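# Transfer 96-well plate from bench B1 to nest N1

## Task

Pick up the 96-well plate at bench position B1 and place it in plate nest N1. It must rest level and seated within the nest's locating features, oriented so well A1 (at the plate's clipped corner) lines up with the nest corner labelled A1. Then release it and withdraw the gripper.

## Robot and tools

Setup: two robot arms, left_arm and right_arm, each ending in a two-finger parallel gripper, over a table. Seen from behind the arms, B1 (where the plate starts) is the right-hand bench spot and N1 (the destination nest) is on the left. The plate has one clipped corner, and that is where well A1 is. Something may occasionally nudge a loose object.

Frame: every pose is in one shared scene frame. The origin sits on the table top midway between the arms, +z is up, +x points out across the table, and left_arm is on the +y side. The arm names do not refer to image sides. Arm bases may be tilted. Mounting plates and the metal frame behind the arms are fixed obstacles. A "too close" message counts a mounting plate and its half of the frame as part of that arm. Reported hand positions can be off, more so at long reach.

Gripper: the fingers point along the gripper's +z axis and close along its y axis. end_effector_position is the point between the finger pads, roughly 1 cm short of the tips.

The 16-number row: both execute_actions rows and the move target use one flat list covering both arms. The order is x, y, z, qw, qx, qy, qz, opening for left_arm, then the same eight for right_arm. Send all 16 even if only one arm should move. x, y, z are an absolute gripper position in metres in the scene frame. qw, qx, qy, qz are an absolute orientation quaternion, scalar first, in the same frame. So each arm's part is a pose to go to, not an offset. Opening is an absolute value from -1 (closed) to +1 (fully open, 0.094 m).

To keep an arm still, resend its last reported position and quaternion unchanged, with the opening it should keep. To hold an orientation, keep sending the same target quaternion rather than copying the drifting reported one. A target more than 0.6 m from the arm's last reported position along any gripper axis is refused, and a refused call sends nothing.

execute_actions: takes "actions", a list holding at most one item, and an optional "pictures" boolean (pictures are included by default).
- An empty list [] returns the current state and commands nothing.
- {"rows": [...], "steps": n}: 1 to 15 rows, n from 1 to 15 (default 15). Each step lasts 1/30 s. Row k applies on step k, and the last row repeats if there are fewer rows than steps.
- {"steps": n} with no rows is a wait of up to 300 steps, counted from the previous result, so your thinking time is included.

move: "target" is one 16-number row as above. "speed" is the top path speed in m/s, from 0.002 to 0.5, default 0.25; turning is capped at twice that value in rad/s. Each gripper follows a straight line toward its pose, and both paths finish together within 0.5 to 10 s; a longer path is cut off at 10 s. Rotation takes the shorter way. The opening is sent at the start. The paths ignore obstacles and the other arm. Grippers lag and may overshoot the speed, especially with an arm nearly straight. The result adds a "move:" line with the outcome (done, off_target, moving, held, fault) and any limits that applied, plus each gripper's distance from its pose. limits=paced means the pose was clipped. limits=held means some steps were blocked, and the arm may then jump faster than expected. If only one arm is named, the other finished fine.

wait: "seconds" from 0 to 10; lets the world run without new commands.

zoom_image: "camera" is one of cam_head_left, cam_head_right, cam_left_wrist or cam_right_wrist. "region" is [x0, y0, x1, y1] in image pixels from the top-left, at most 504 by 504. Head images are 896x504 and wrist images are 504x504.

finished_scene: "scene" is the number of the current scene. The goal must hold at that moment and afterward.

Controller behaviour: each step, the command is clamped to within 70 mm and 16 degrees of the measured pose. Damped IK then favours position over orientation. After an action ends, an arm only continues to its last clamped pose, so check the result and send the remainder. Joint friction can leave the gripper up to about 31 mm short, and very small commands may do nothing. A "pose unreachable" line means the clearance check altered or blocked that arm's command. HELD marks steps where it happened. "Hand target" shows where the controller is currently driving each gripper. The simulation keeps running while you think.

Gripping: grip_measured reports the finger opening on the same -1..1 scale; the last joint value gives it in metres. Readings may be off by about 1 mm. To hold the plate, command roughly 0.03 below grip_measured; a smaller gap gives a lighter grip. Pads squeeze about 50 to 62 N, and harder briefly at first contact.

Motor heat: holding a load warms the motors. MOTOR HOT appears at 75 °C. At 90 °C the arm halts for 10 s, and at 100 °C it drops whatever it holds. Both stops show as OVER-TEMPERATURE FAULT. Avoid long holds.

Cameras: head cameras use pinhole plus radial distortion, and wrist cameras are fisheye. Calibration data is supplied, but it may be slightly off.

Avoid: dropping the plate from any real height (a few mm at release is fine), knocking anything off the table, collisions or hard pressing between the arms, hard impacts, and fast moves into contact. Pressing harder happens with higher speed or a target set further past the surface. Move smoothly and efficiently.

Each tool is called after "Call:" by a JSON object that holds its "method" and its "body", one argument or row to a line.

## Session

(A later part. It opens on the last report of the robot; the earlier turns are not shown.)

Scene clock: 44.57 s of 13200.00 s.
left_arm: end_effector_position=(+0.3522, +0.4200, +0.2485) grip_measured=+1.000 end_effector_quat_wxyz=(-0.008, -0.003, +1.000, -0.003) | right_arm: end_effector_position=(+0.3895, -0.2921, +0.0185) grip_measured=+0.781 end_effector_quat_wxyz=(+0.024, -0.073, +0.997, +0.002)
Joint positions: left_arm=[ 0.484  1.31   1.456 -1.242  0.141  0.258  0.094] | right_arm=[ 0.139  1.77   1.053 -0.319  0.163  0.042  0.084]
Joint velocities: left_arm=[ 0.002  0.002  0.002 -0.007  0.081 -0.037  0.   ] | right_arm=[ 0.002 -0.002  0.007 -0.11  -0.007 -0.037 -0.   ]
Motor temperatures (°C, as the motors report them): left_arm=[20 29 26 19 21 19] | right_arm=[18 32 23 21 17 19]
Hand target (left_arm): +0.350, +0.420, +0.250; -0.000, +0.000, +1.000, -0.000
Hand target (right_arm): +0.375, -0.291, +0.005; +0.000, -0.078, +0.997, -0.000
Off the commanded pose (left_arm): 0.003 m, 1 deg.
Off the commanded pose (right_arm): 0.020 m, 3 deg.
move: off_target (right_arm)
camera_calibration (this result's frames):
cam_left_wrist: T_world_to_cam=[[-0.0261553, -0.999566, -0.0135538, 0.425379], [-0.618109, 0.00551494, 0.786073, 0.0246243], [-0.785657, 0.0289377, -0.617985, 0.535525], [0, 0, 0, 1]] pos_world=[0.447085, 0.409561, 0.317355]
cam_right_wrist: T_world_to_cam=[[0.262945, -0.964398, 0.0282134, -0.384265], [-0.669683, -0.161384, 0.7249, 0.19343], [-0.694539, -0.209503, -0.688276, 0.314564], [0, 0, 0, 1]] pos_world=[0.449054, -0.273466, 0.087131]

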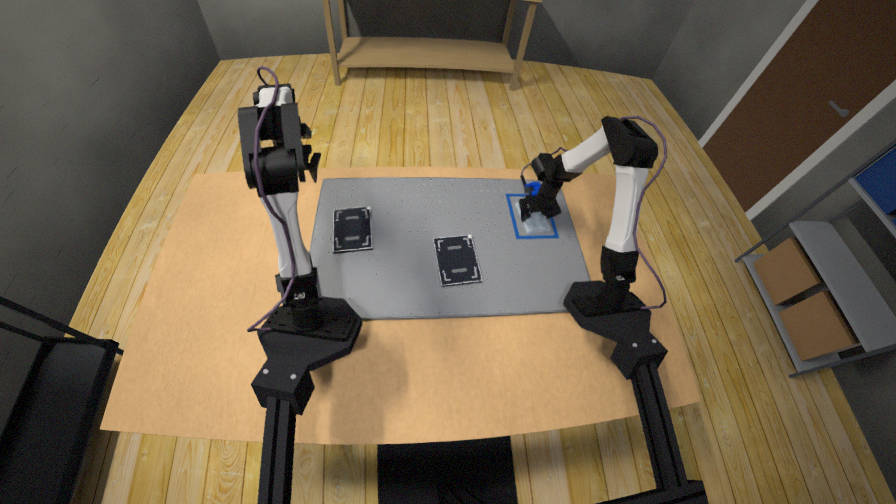

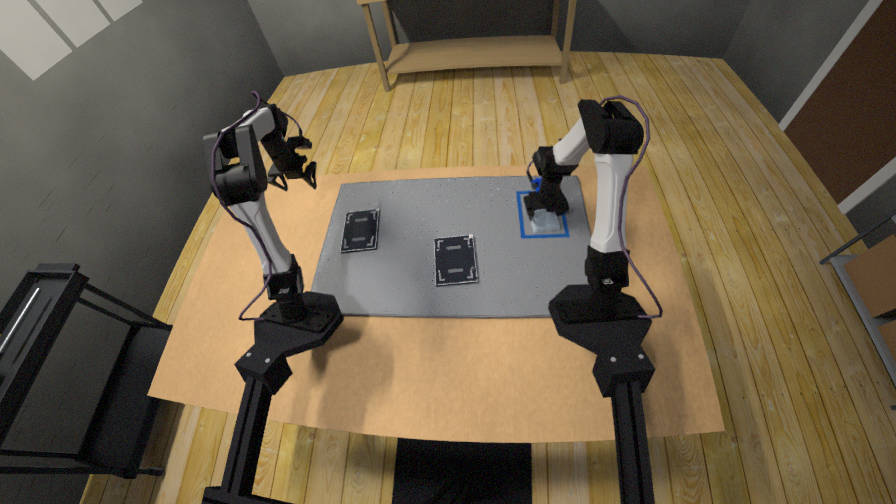

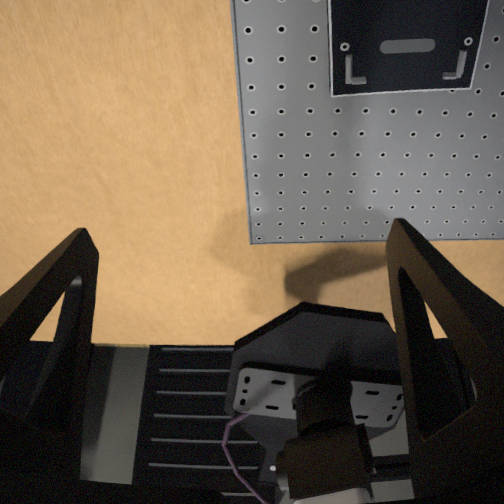

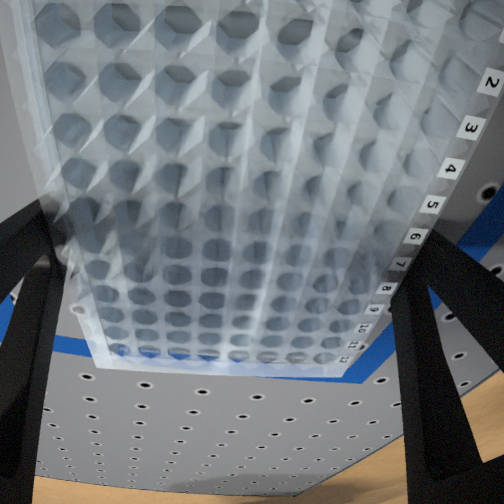

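Call:
{"method": "move", "body": {
  "target": [0.35,0.42,0.25,0,0,1,0,1,0.376,-0.291,0.09,0,-0.078,0.997,0,0.75],
  "speed": 0.1
}}

Call:
{"method": "move", "body": {
  "target": [0.35,0.42,0.25,0,0,1,0,1,0.26,0.14,0.08,0,0,1,0,0.75],
  "speed": 0.15
}}

Call:
{"method": "move", "body": {
  "target": [0.35,0.42,0.25,0,0,1,0,1,0.26,0.145,0.03,0,0,1,0,0.75],
  "speed": 0.04
}}

Scene clock: 49.13 s of 13200.00 s.
left_arm: end_effector_position=(+0.3522, +0.4200, +0.2485) grip_measured=+1.000 end_effector_quat_wxyz=(-0.008, -0.003, +1.000, -0.003) | right_arm: end_effector_position=(+0.3714, -0.2928, +0.0819) grip_measured=+0.781 end_effector_quat_wxyz=(-0.008, -0.079, +0.997, +0.001)
Joint positions: left_arm=[ 0.484  1.31   1.456 -1.242  0.141  0.258  0.094] | right_arm=[ 0.179  1.582  1.075 -0.602  0.175  0.077  0.084]
Joint velocities: left_arm=[ 0.002  0.002  0.002 -0.022 -0.037 -0.037  0.   ] | right_arm=[-0.002 -0.002 -0.012 -0.11  -0.007 -0.007  0.001]
Motor temperatures (°C, as the motors report them): left_arm=[20 29 26 19 21 19] | right_arm=[18 33 23 21 17 19]
Hand target (left_arm): +0.350, +0.420, +0.250; -0.000, +0.000, +1.000, -0.000
Hand target (right_arm): +0.377, -0.291, +0.089; +0.000, -0.078, +0.997, -0.000
Off the commanded pose (left_arm): 0.003 m, 1 deg.
Off the commanded pose (right_arm): 0.010 m, 1 deg.
After step 90, 0.23 s passed at rest.
move: done
camera_calibration (this result's frames):
cam_left_wrist: T_world_to_cam=[[-0.0261553, -0.999566, -0.0135538, 0.425379], [-0.618109, 0.00551494, 0.786073, 0.0246243], [-0.785657, 0.0289377, -0.617985, 0.535525], [0, 0, 0, 1]] pos_world=[0.447085, 0.409561, 0.317355]
cam_right_wrist: T_world_to_cam=[[0.275095, -0.961258, 0.0174872, -0.384704], [-0.619557, -0.163339, 0.767769, 0.112506], [-0.735168, -0.222044, -0.640488, 0.352967], [0, 0, 0, 1]] pos_world=[0.435025, -0.273049, 0.14642]

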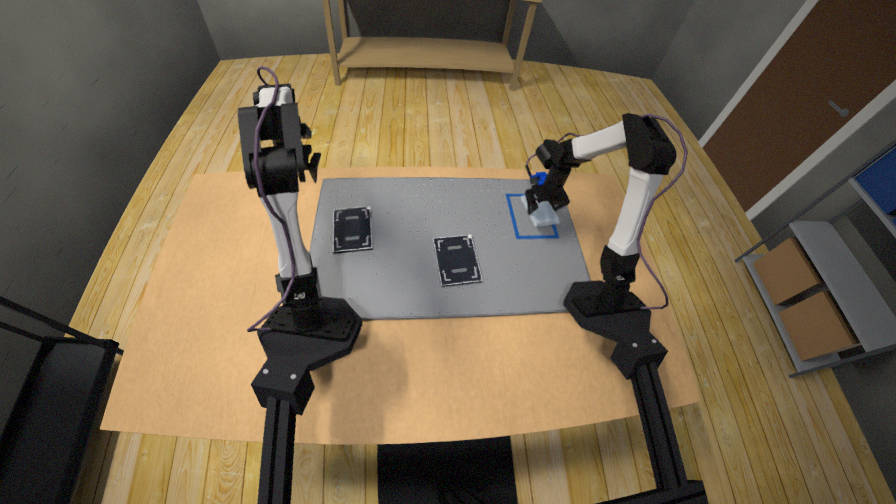

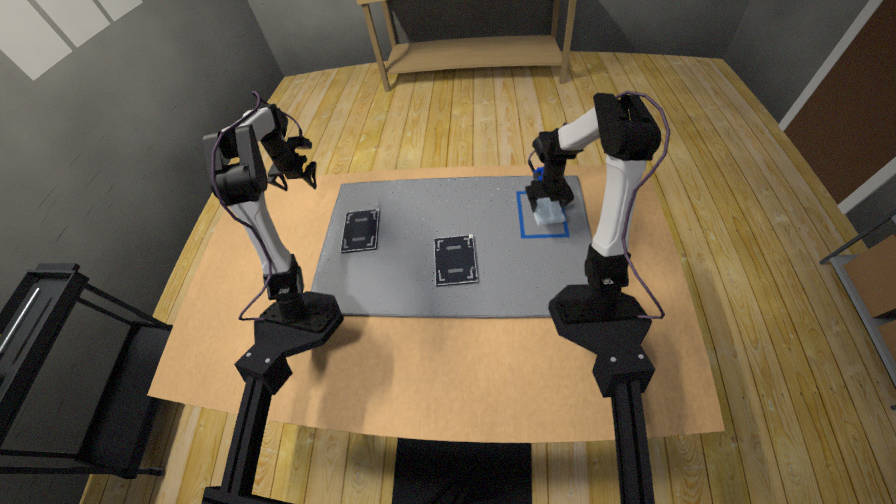

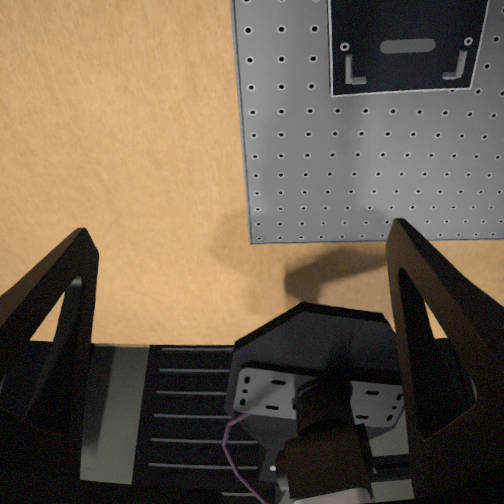

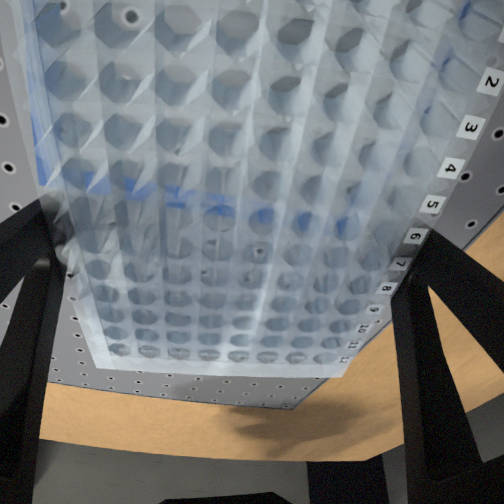

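Scene clock: 52.90 s of 13200.00 s.
left_arm: end_effector_position=(+0.3522, +0.4200, +0.2485) grip_measured=+1.000 end_effector_quat_wxyz=(-0.008, -0.003, +1.000, -0.003) | right_arm: end_effector_position=(+0.2677, +0.1422, +0.0878) grip_measured=+0.781 end_effector_quat_wxyz=(+0.021, -0.001, +0.999, +0.039)
Joint positions: left_arm=[ 0.484  1.31   1.456 -1.242  0.141  0.258  0.094] | right_arm=[ 1.109  2.848  2.831 -1.308  0.496  1.121  0.084]
Joint velocities: left_arm=[-0.032  0.002  0.007  0.081 -0.007  0.022  0.   ] | right_arm=[-0.007 -0.002  0.007 -0.051  0.022 -0.11   0.001]
Motor temperatures (°C, as the motors report them): left_arm=[20 29 26 19 21 19] | right_arm=[18 34 23 21 17 19]
Hand target (left_arm): +0.350, +0.420, +0.250; -0.000, +0.000, +1.000, -0.000
Hand target (right_arm): +0.263, +0.139, +0.077; +0.020, -0.003, +0.999, +0.026
Off the commanded pose (left_arm): 0.003 m, 1 deg.
Off the commanded pose (right_arm): 0.011 m, 5 deg.
elbow stopped short (right arm): the move would have taken joint 3 (elbow) straighter than the controller allows; a more bent joint 3 avoids this.
move: off_target (right_arm)
camera_calibration (this result's frames):
cam_left_wrist: T_world_to_cam=[[-0.0261553, -0.999566, -0.0135538, 0.425379], [-0.618109, 0.00551494, 0.786073, 0.0246243], [-0.785657, 0.0289377, -0.617985, 0.535525], [0, 0, 0, 1]] pos_world=[0.447085, 0.409561, 0.317355]
cam_right_wrist: T_world_to_cam=[[0.122489, -0.991217, -0.0498569, 0.112858], [-0.680807, -0.12047, 0.722488, 0.129091], [-0.722149, -0.0545538, -0.689583, 0.354172], [0, 0, 0, 1]] pos_world=[0.329827, 0.14674, 0.156591]

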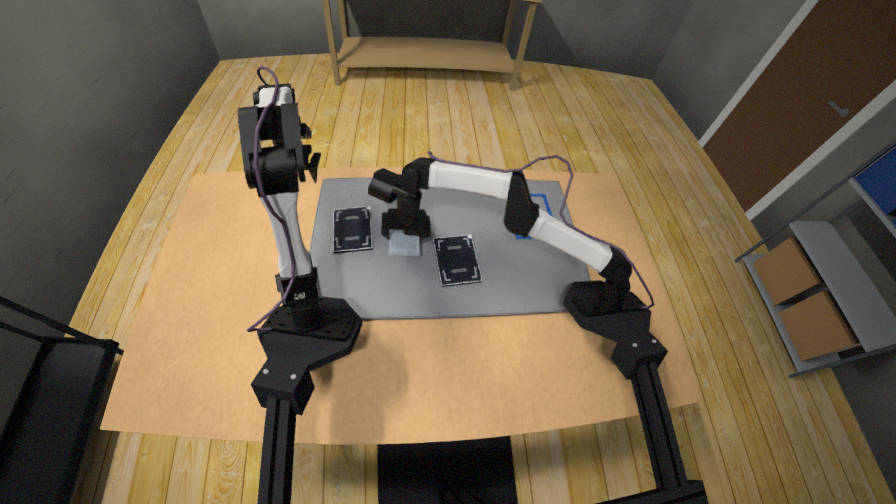

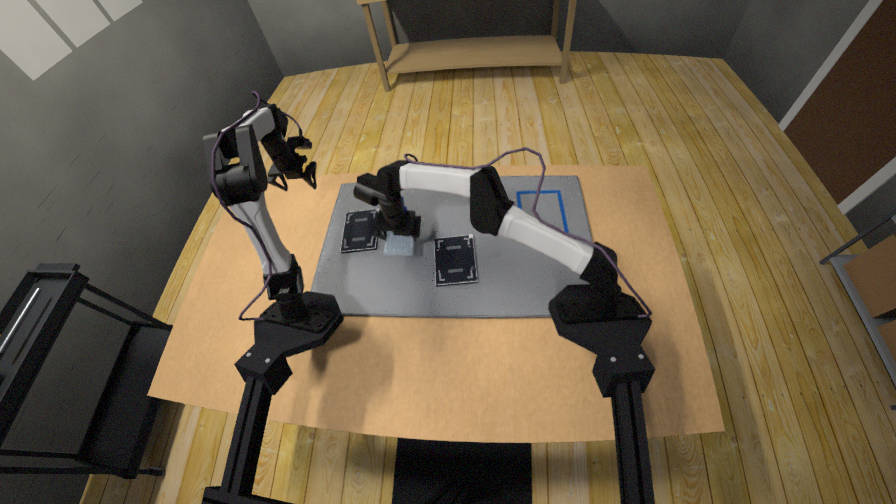

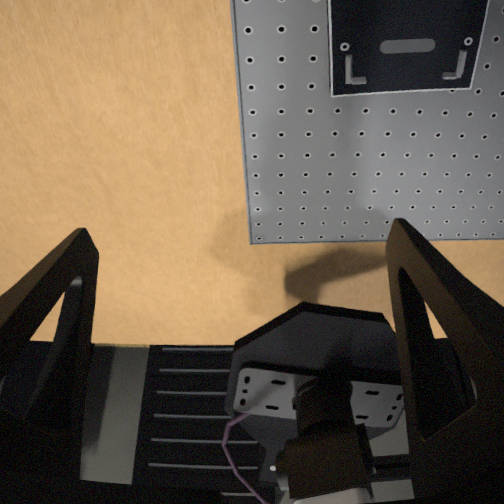

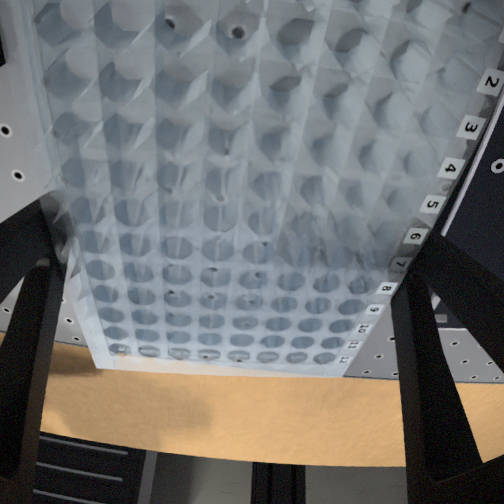

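Scene clock: 54.70 s of 13200.00 s.
left_arm: end_effector_position=(+0.3522, +0.4200, +0.2485) grip_measured=+1.000 end_effector_quat_wxyz=(-0.008, -0.003, +1.000, -0.003) | right_arm: end_effector_position=(+0.2581, +0.1444, +0.0431) grip_measured=+0.781 end_effector_quat_wxyz=(+0.017, -0.003, +0.999, +0.029)
Joint positions: left_arm=[ 0.484  1.31   1.456 -1.242  0.141  0.258  0.094] | right_arm=[ 1.087  2.933  2.831 -1.236  0.492  1.102  0.084]
Joint velocities: left_arm=[ 0.012  0.002 -0.002 -0.022 -0.11   0.051  0.   ] | right_arm=[ 0.002 -0.002 -0.022  0.095 -0.095 -0.007  0.   ]
Motor temperatures (°C, as the motors report them): left_arm=[20 29 26 19 21 19] | right_arm=[19 35 23 21 17 19]
Hand target (left_arm): +0.350, +0.420, +0.250; -0.000, +0.000, +1.000, -0.000
Hand target (right_arm): +0.259, +0.143, +0.030; +0.012, -0.000, +1.000, +0.028
Off the commanded pose (left_arm): 0.003 m, 1 deg.
Off the commanded pose (right_arm): 0.013 m, 4 deg.
elbow stopped short (right arm): the move would have taken joint 3 (elbow) straighter than the controller allows; a more bent joint 3 avoids this.
move: off_target (right_arm)
camera_calibration (this result's frames):
cam_left_wrist: T_world_to_cam=[[-0.0261553, -0.999566, -0.0135538, 0.425379], [-0.618109, 0.00551494, 0.786073, 0.0246243], [-0.785657, 0.0289377, -0.617985, 0.535525], [0, 0, 0, 1]] pos_world=[0.447085, 0.409561, 0.317355]
cam_right_wrist: T_world_to_cam=[[0.127502, -0.991367, -0.0305746, 0.111919], [-0.674499, -0.109267, 0.730145, 0.151535], [-0.727183, -0.0724723, -0.682608, 0.320059], [0, 0, 0, 1]] pos_world=[0.320682, 0.150706, 0.111254]

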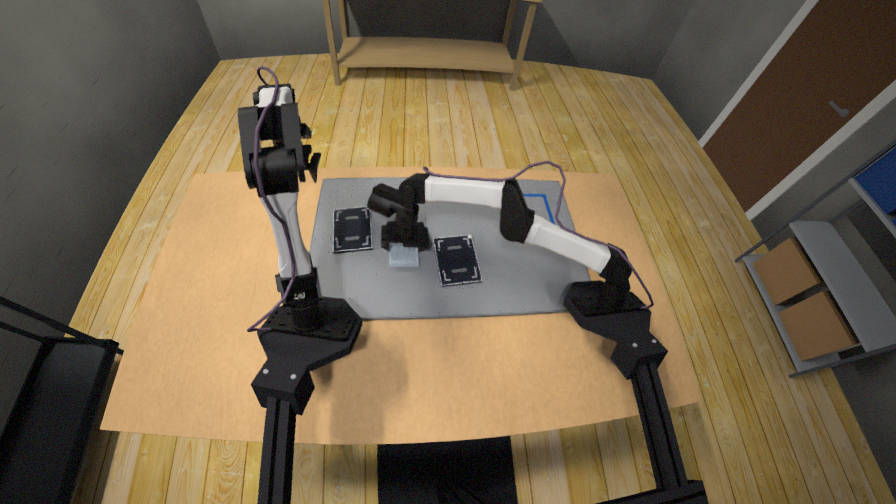

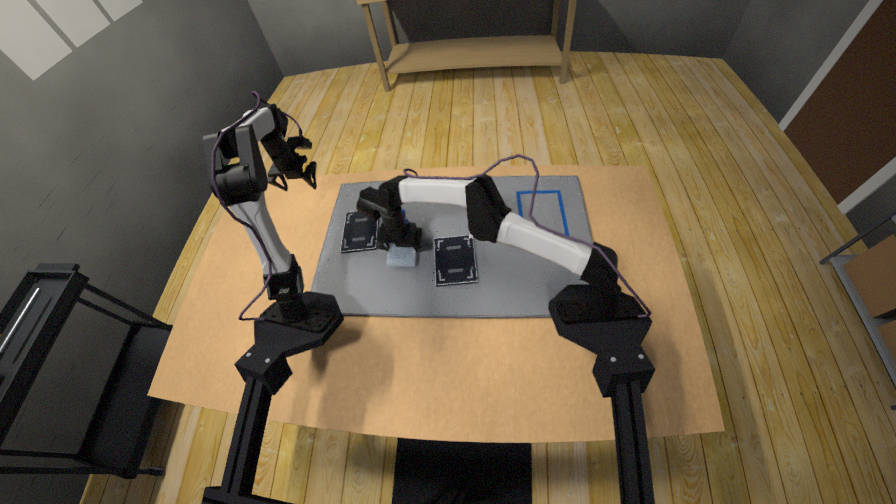

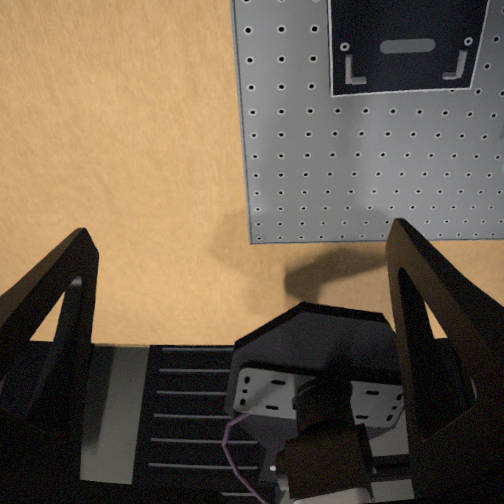

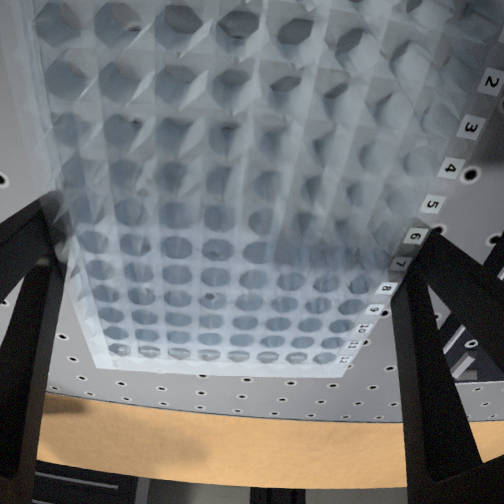

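Clear. Lower, release.

Call:
{"method": "move", "body": {
  "target": [0.35,0.42,0.25,0,0,1,0,1,0.255,0.147,0.004,0,0,1,0,0.75],
  "speed": 0.015
}}

Scene clock: 58.63 s of 13200.00 s.
left_arm: end_effector_position=(+0.3522, +0.4200, +0.2485) grip_measured=+1.000 end_effector_quat_wxyz=(-0.008, -0.003, +1.000, -0.003) | right_arm: end_effector_position=(+0.2545, +0.1480, +0.0216) grip_measured=+0.781 end_effector_quat_wxyz=(+0.019, -0.003, +0.999, +0.031)
Joint positions: left_arm=[ 0.484  1.31   1.456 -1.242  0.141  0.258  0.094] | right_arm=[ 1.076  2.975  2.831 -1.182  0.491  1.088  0.084]
Joint velocities: left_arm=[-0.022 -0.012 -0.002  0.007 -0.037 -0.007  0.   ] | right_arm=[-0.007  0.002 -0.002 -0.022 -0.022  0.051 -0.001]
Motor temperatures (°C, as the motors report them): left_arm=[20 30 26 19 21 19] | right_arm=[19 37 24 21 17 19]
Hand target (left_arm): +0.350, +0.420, +0.250; -0.000, +0.000, +1.000, -0.000
Hand target (right_arm): +0.254, +0.145, +0.004; +0.012, +0.000, +1.000, +0.028
Off the commanded pose (left_arm): 0.003 m, 1 deg.
Off the commanded pose (right_arm): 0.018 m, 4 deg.
elbow stopped short (right arm): the move would have taken joint 3 (elbow) straighter than the controller allows; a more bent joint 3 avoids this.
move: off_target (right_arm)
camera_calibration (this result's frames):
cam_left_wrist: T_world_to_cam=[[-0.0261553, -0.999566, -0.0135538, 0.425379], [-0.618109, 0.00551494, 0.786073, 0.0246243], [-0.785657, 0.0289377, -0.617985, 0.535525], [0, 0, 0, 1]] pos_world=[0.447085, 0.409561, 0.317355]
cam_right_wrist: T_world_to_cam=[[0.127099, -0.991277, -0.0348656, 0.115474], [-0.677365, -0.11242, 0.727006, 0.166463], [-0.724584, -0.0687849, -0.685745, 0.301942], [0, 0, 0, 1]] pos_world=[0.316862, 0.153949, 0.0900617]

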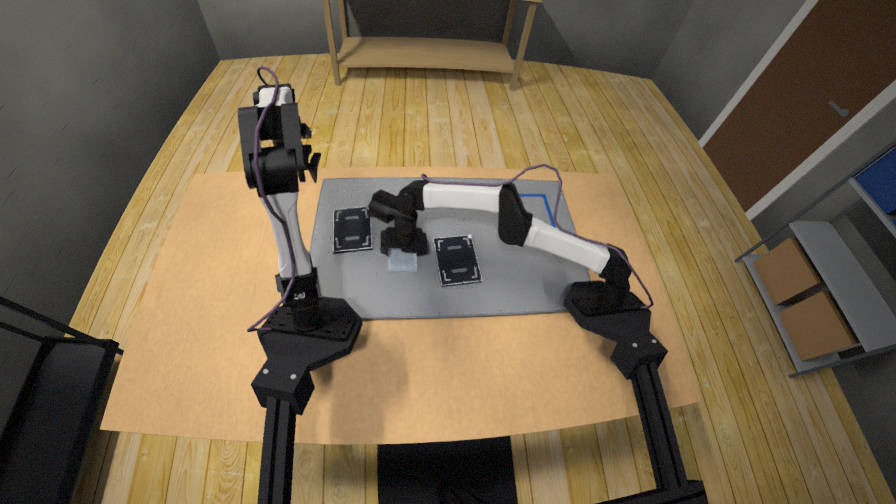

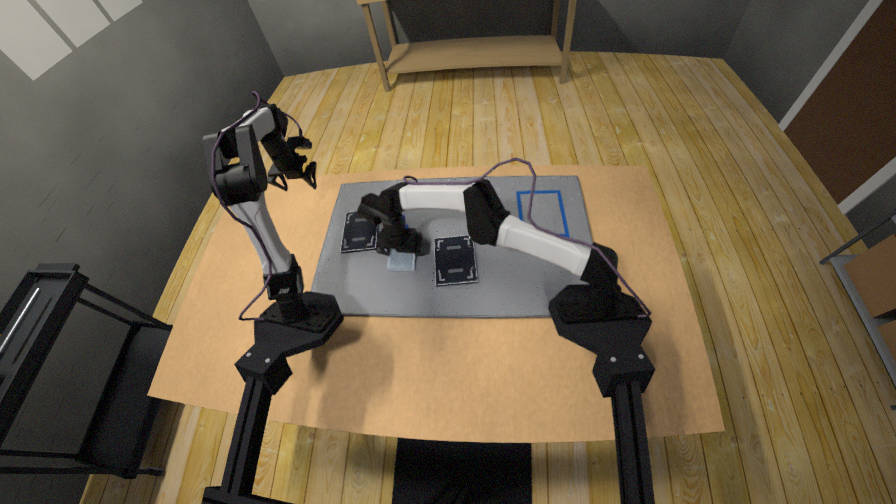

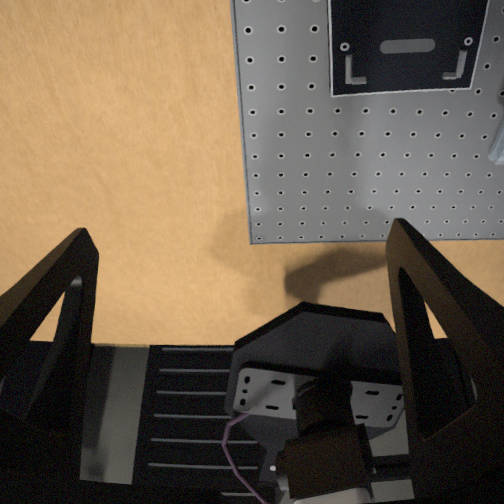

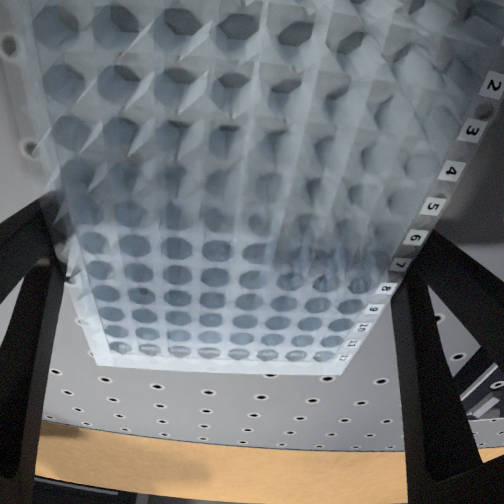

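Call:
{"method": "move", "body": {
  "target": [0.35,0.42,0.25,0,0,1,0,1,0.254,0.147,0.02,0,0,1,0,1],
  "speed": 0.05
}}

Call:
{"method": "move", "body": {
  "target": [0.35,0.42,0.25,0,0,1,0,1,0.24,0.12,0.10,0,0,1,0,1],
  "speed": 0.08
}}

Call:
{"method": "move", "body": {
  "target": [0.35,0.42,0.25,0,0,1,0,1,0.30,-0.35,0.20,0,0,1,0,1]
}}

Call:
{"method": "move", "body": {
  "target": [0.245,0.145,0.12,0,0,1,0,1,0.30,-0.35,0.20,0,0,1,0,1]
}}

Scene clock: 72.97 s of 13200.00 s.
left_arm: end_effector_position=(+0.3522, +0.4200, +0.2485) grip_measured=+1.000 end_effector_quat_wxyz=(-0.008, -0.003, +1.000, -0.003) | right_arm: end_effector_position=(+0.2540, +0.1481, +0.0219) grip_measured=+1.000 end_effector_quat_wxyz=(+0.019, -0.004, +0.999, +0.031)
Joint positions: left_arm=[ 0.484  1.31   1.456 -1.242  0.141  0.258  0.094] | right_arm=[ 1.078  2.975  2.831 -1.183  0.491  1.088  0.094]
Joint velocities: left_arm=[-0.012 -0.002  0.002 -0.037 -0.037  0.007  0.   ] | right_arm=[ 0.027 -0.007  0.007 -0.037 -0.022  0.007  0.   ]
Motor temperatures (°C, as the motors report them): left_arm=[20 30 26 19 21 19] | right_arm=[20 42 26 21 17 19]
Hand target (left_arm): +0.350, +0.420, +0.250; -0.000, +0.000, +1.000, -0.000
Hand target (right_arm): +0.254, +0.146, +0.020; +0.013, -0.000, +0.999, +0.030
Off the commanded pose (left_arm): 0.003 m, 1 deg.
Off the commanded pose (right_arm): 0.002 m, 4 deg.
elbow stopped short (right arm): the move would have taken joint 3 (elbow) straighter than the controller allows; a more bent joint 3 avoids this.
After step 90, 10.37 s passed at rest.
move: off_target (right_arm)
camera_calibration (this result's frames):
cam_left_wrist: T_world_to_cam=[[-0.0261553, -0.999566, -0.0135538, 0.425379], [-0.618109, 0.00551494, 0.786073, 0.0246243], [-0.785657, 0.0289377, -0.617985, 0.535525], [0, 0, 0, 1]] pos_world=[0.447085, 0.409561, 0.317355]
cam_right_wrist: T_world_to_cam=[[0.128967, -0.991055, -0.034322, 0.115113], [-0.677145, -0.113298, 0.727075, 0.165957], [-0.72446, -0.0705281, -0.685699, 0.301956], [0, 0, 0, 1]] pos_world=[0.316286, 0.154183, 0.0903389]

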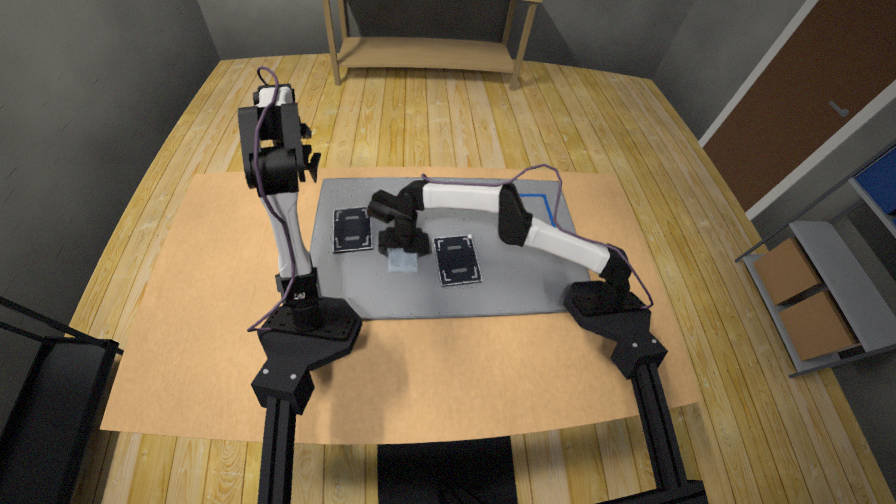

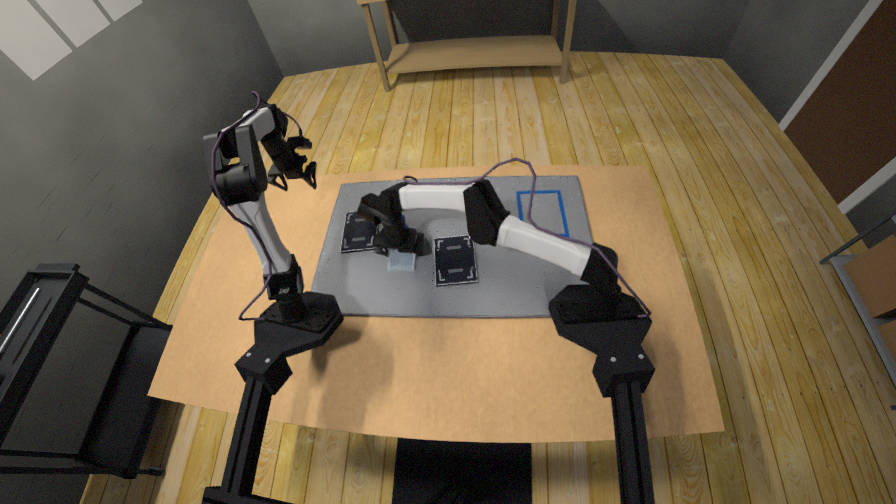

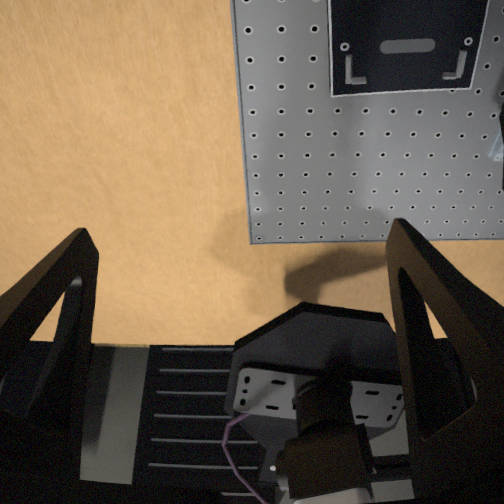

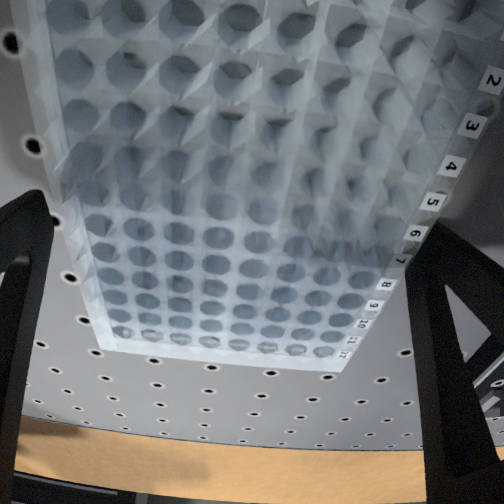

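Scene clock: 74.70 s of 13200.00 s.
left_arm: end_effector_position=(+0.3522, +0.4200, +0.2485) grip_measured=+1.000 end_effector_quat_wxyz=(-0.008, -0.003, +1.000, -0.003) | right_arm: end_effector_position=(+0.2401, +0.1212, +0.0991) grip_measured=+1.000 end_effector_quat_wxyz=(-0.003, -0.003, +1.000, -0.002)
Joint positions: left_arm=[ 0.484  1.31   1.456 -1.242  0.141  0.258  0.094] | right_arm=[ 1.146  2.752  2.651 -1.35   0.491  1.209  0.094]
Joint velocities: left_arm=[ 0.012  0.002  0.007 -0.022  0.051  0.007  0.   ] | right_arm=[ 0.022 -0.042 -0.037  0.051  0.081 -0.022  0.   ]
Motor temperatures (°C, as the motors report them): left_arm=[20 30 26 19 21 19] | right_arm=[21 43 25 21 17 19]
Hand target (left_arm): +0.350, +0.420, +0.250; -0.000, +0.000, +1.000, -0.000
Hand target (right_arm): +0.241, +0.121, +0.100; +0.000, -0.000, +1.000, -0.001
Off the commanded pose (left_arm): 0.003 m, 1 deg.
Off the commanded pose (right_arm): 0.002 m, 1 deg.
move: done
camera_calibration (this result's frames):
cam_left_wrist: T_world_to_cam=[[-0.0261553, -0.999566, -0.0135538, 0.425379], [-0.618109, 0.00551494, 0.786073, 0.0246243], [-0.785657, 0.0289377, -0.617985, 0.535525], [0, 0, 0, 1]] pos_world=[0.447085, 0.409561, 0.317355]
cam_right_wrist: T_world_to_cam=[[0.126239, -0.991654, 0.0261978, 0.0876419], [-0.645402, -0.0620482, 0.761319, 0.0801621], [-0.753339, -0.113017, -0.647849, 0.35129], [0, 0, 0, 1]] pos_world=[0.305313, 0.131586, 0.164258]

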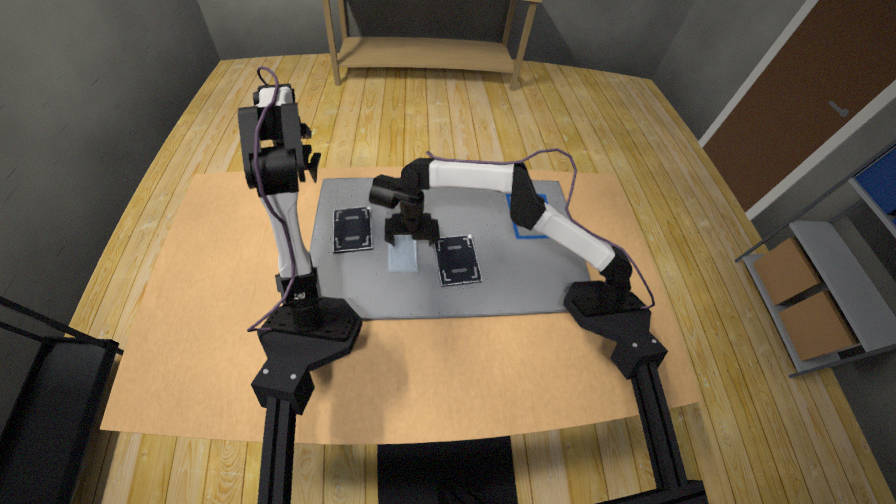

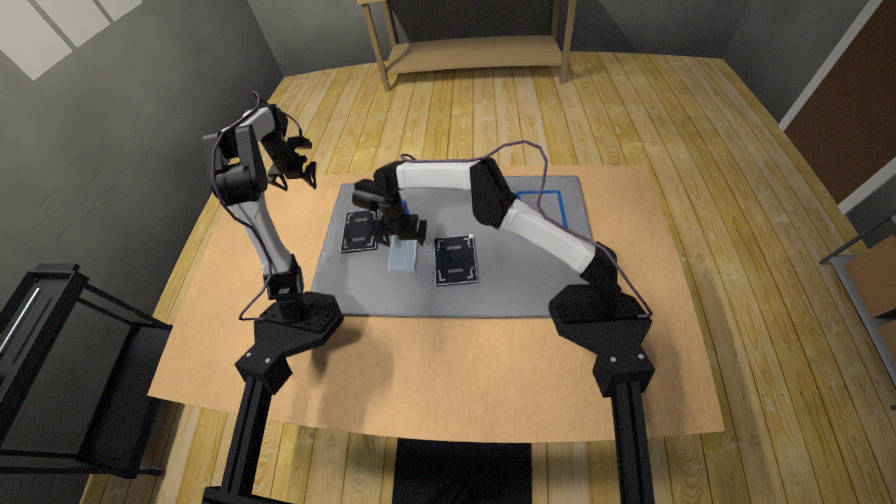

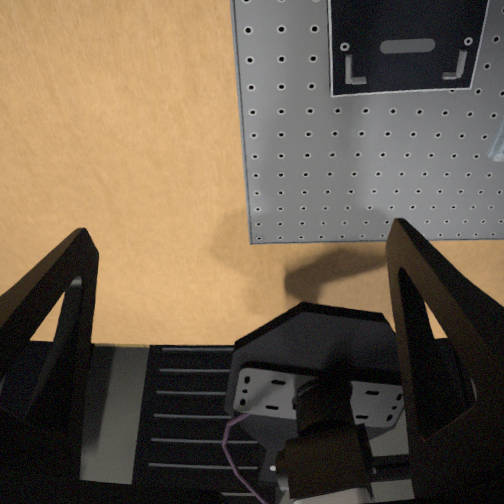

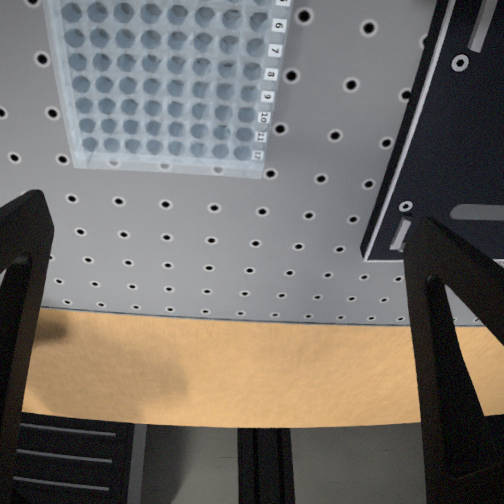

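Scene clock: 77.43 s of 13200.00 s.
left_arm: end_effector_position=(+0.3522, +0.4200, +0.2485) grip_measured=+1.000 end_effector_quat_wxyz=(-0.008, -0.003, +1.000, -0.003) | right_arm: end_effector_position=(+0.3036, -0.3466, +0.2015) grip_measured=+1.000 end_effector_quat_wxyz=(-0.002, +0.003, +1.000, +0.003)
Joint positions: left_arm=[ 0.484  1.31   1.456 -1.242  0.141  0.258  0.094] | right_arm=[ 0.09   1.044  0.97  -1.007  0.132  0.159  0.094]
Joint velocities: left_arm=[ 0.032 -0.012  0.002 -0.037 -0.007 -0.022  0.   ] | right_arm=[-0.007 -0.007  0.017 -0.037 -0.037  0.037  0.   ]
Motor temperatures (°C, as the motors report them): left_arm=[20 31 26 19 21 19] | right_arm=[21 43 25 21 17 19]
Hand target (left_arm): +0.350, +0.420, +0.250; -0.000, +0.000, +1.000, -0.000
Hand target (right_arm): +0.299, -0.348, +0.202; -0.007, +0.003, +1.000, +0.005
Off the commanded pose (left_arm): 0.003 m, 1 deg.
Off the commanded pose (right_arm): 0.005 m, 1 deg.
move: done
camera_calibration (this result's frames):
cam_left_wrist: T_world_to_cam=[[-0.0261553, -0.999566, -0.0135538, 0.425379], [-0.618109, 0.00551494, 0.786073, 0.0246243], [-0.785657, 0.0289377, -0.617985, 0.535525], [0, 0, 0, 1]] pos_world=[0.447085, 0.409561, 0.317355]
cam_right_wrist: T_world_to_cam=[[0.115129, -0.993212, 0.0165737, -0.382182], [-0.647664, -0.0624029, 0.759366, 0.0151115], [-0.753178, -0.0981592, -0.650452, 0.41826], [0, 0, 0, 1]] pos_world=[0.368812, -0.337588, 0.266917]

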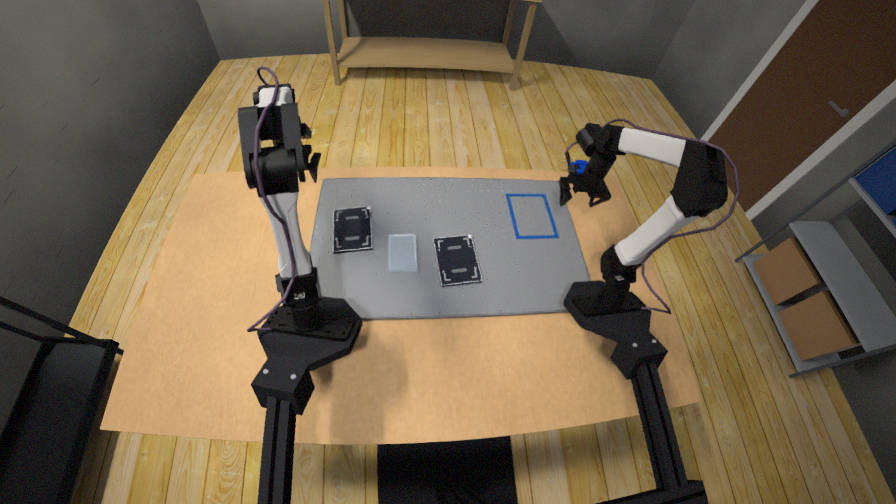

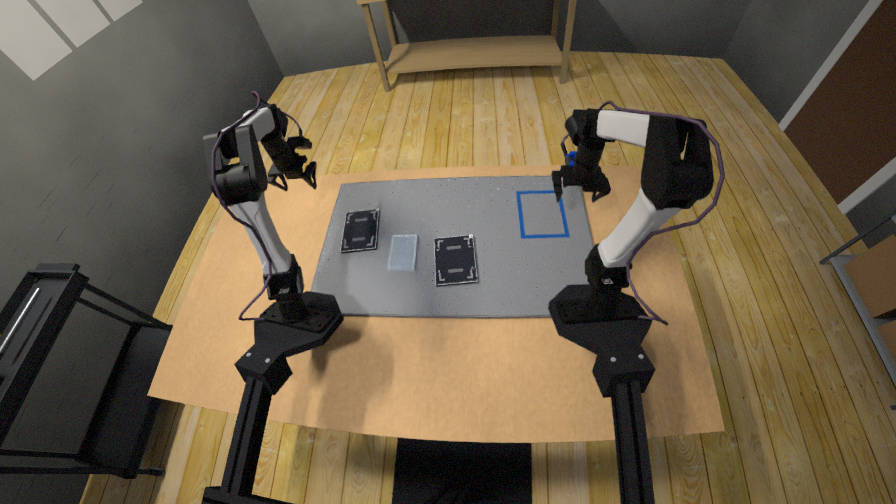

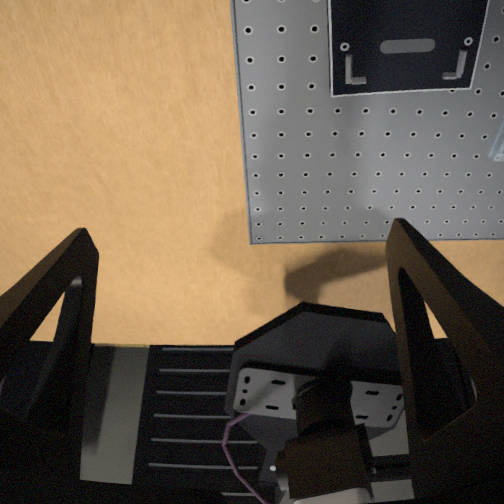

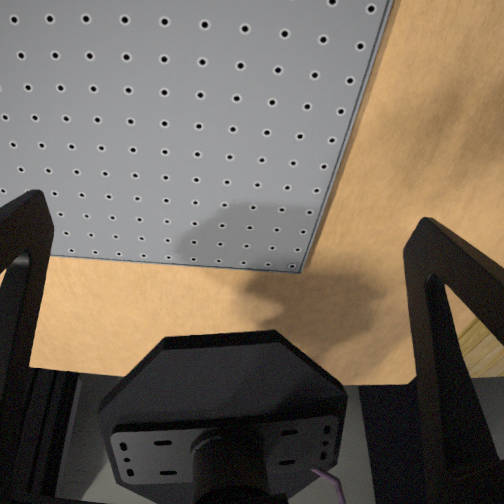

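Scene clock: 79.40 s of 13200.00 s.
left_arm: end_effector_position=(+0.2332, +0.1523, +0.1192) grip_measured=+1.000 end_effector_quat_wxyz=(-0.017, +0.011, +1.000, +0.015) | right_arm: end_effector_position=(+0.3037, -0.3465, +0.2015) grip_measured=+1.000 end_effector_quat_wxyz=(-0.002, -0.002, +1.000, +0.003)
Joint positions: left_arm=[-0.695  1.533  0.973 -0.721 -0.385 -0.81   0.094] | right_arm=[ 0.09   1.044  0.97  -1.007  0.132  0.149  0.094]
Joint velocities: left_arm=[-0.002  0.002 -0.007 -0.066 -0.022  0.066  0.   ] | right_arm=[-0.007  0.007  0.012 -0.007 -0.037  0.022  0.   ]
Motor temperatures (°C, as the motors report them): left_arm=[20 30 26 19 21 19] | right_arm=[20 43 25 21 17 19]
Hand target (left_arm): +0.241, +0.145, +0.121; -0.004, +0.003, +1.000, +0.007
Hand target (right_arm): +0.300, -0.350, +0.200; -0.000, +0.000, +1.000, +0.000
Off the commanded pose (left_arm): 0.014 m, 3 deg.
Off the commanded pose (right_arm): 0.005 m, 0 deg.
move: off_target (left_arm)
camera_calibration (this result's frames):
cam_left_wrist: T_world_to_cam=[[-0.0562352, -0.997248, -0.0483058, 0.163761], [-0.603629, -0.00457933, 0.797252, 0.0510292], [-0.79528, 0.0739924, -0.60171, 0.363356], [0, 0, 0, 1]] pos_world=[0.328982, 0.136658, 0.185863]
cam_right_wrist: T_world_to_cam=[[0.124158, -0.992131, 0.0161533, -0.384395], [-0.64735, -0.0686518, 0.759095, 0.0129636], [-0.752012, -0.104704, -0.65078, 0.415774], [0, 0, 0, 1]] pos_world=[0.368785, -0.336947, 0.266946]

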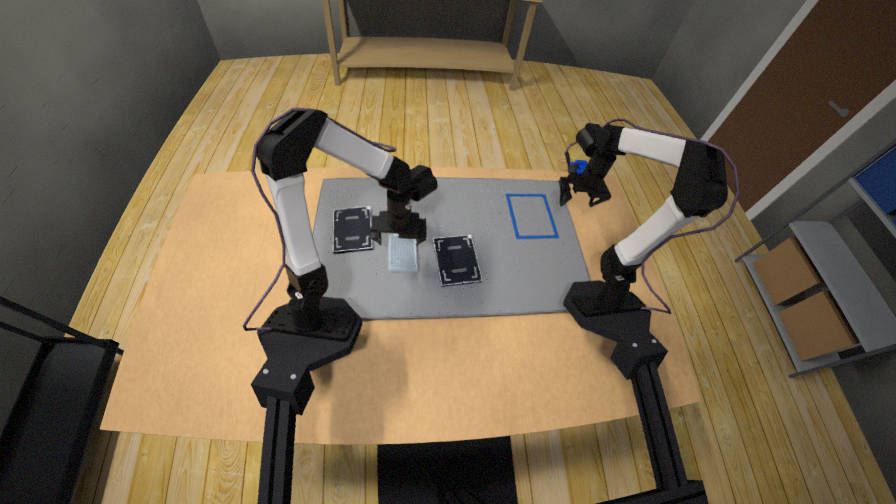

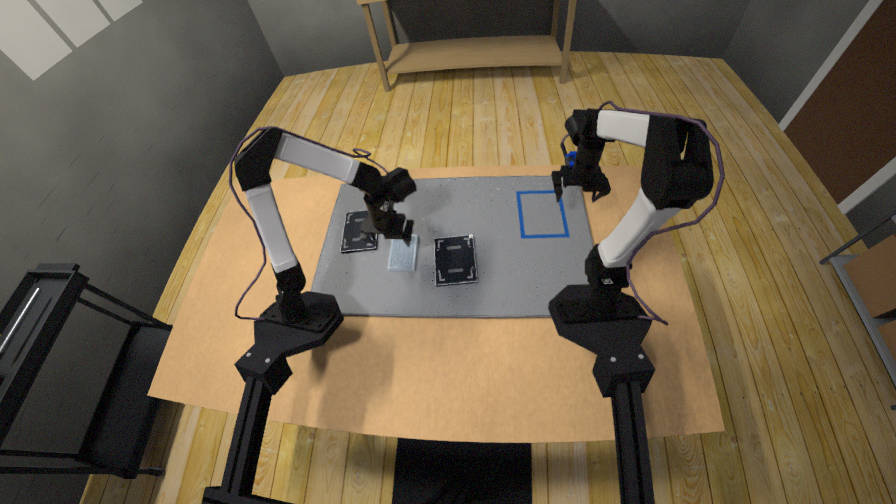

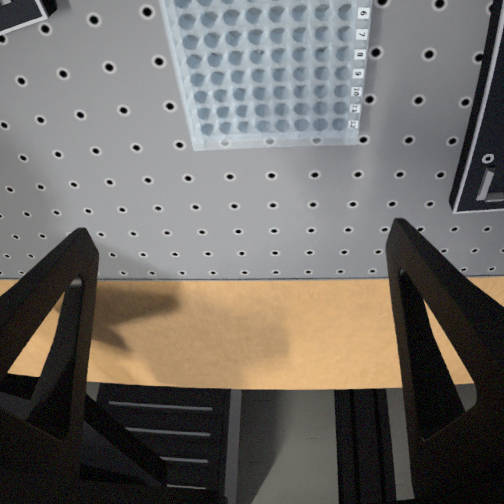

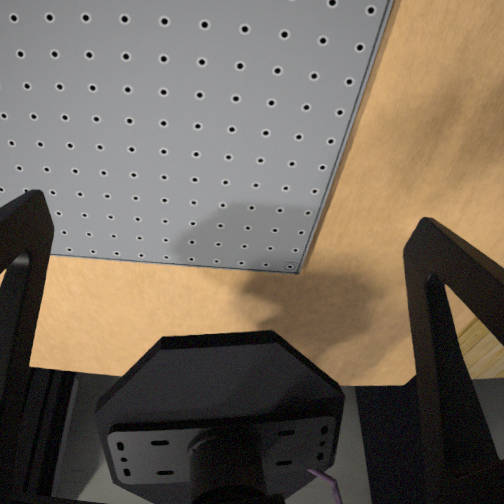

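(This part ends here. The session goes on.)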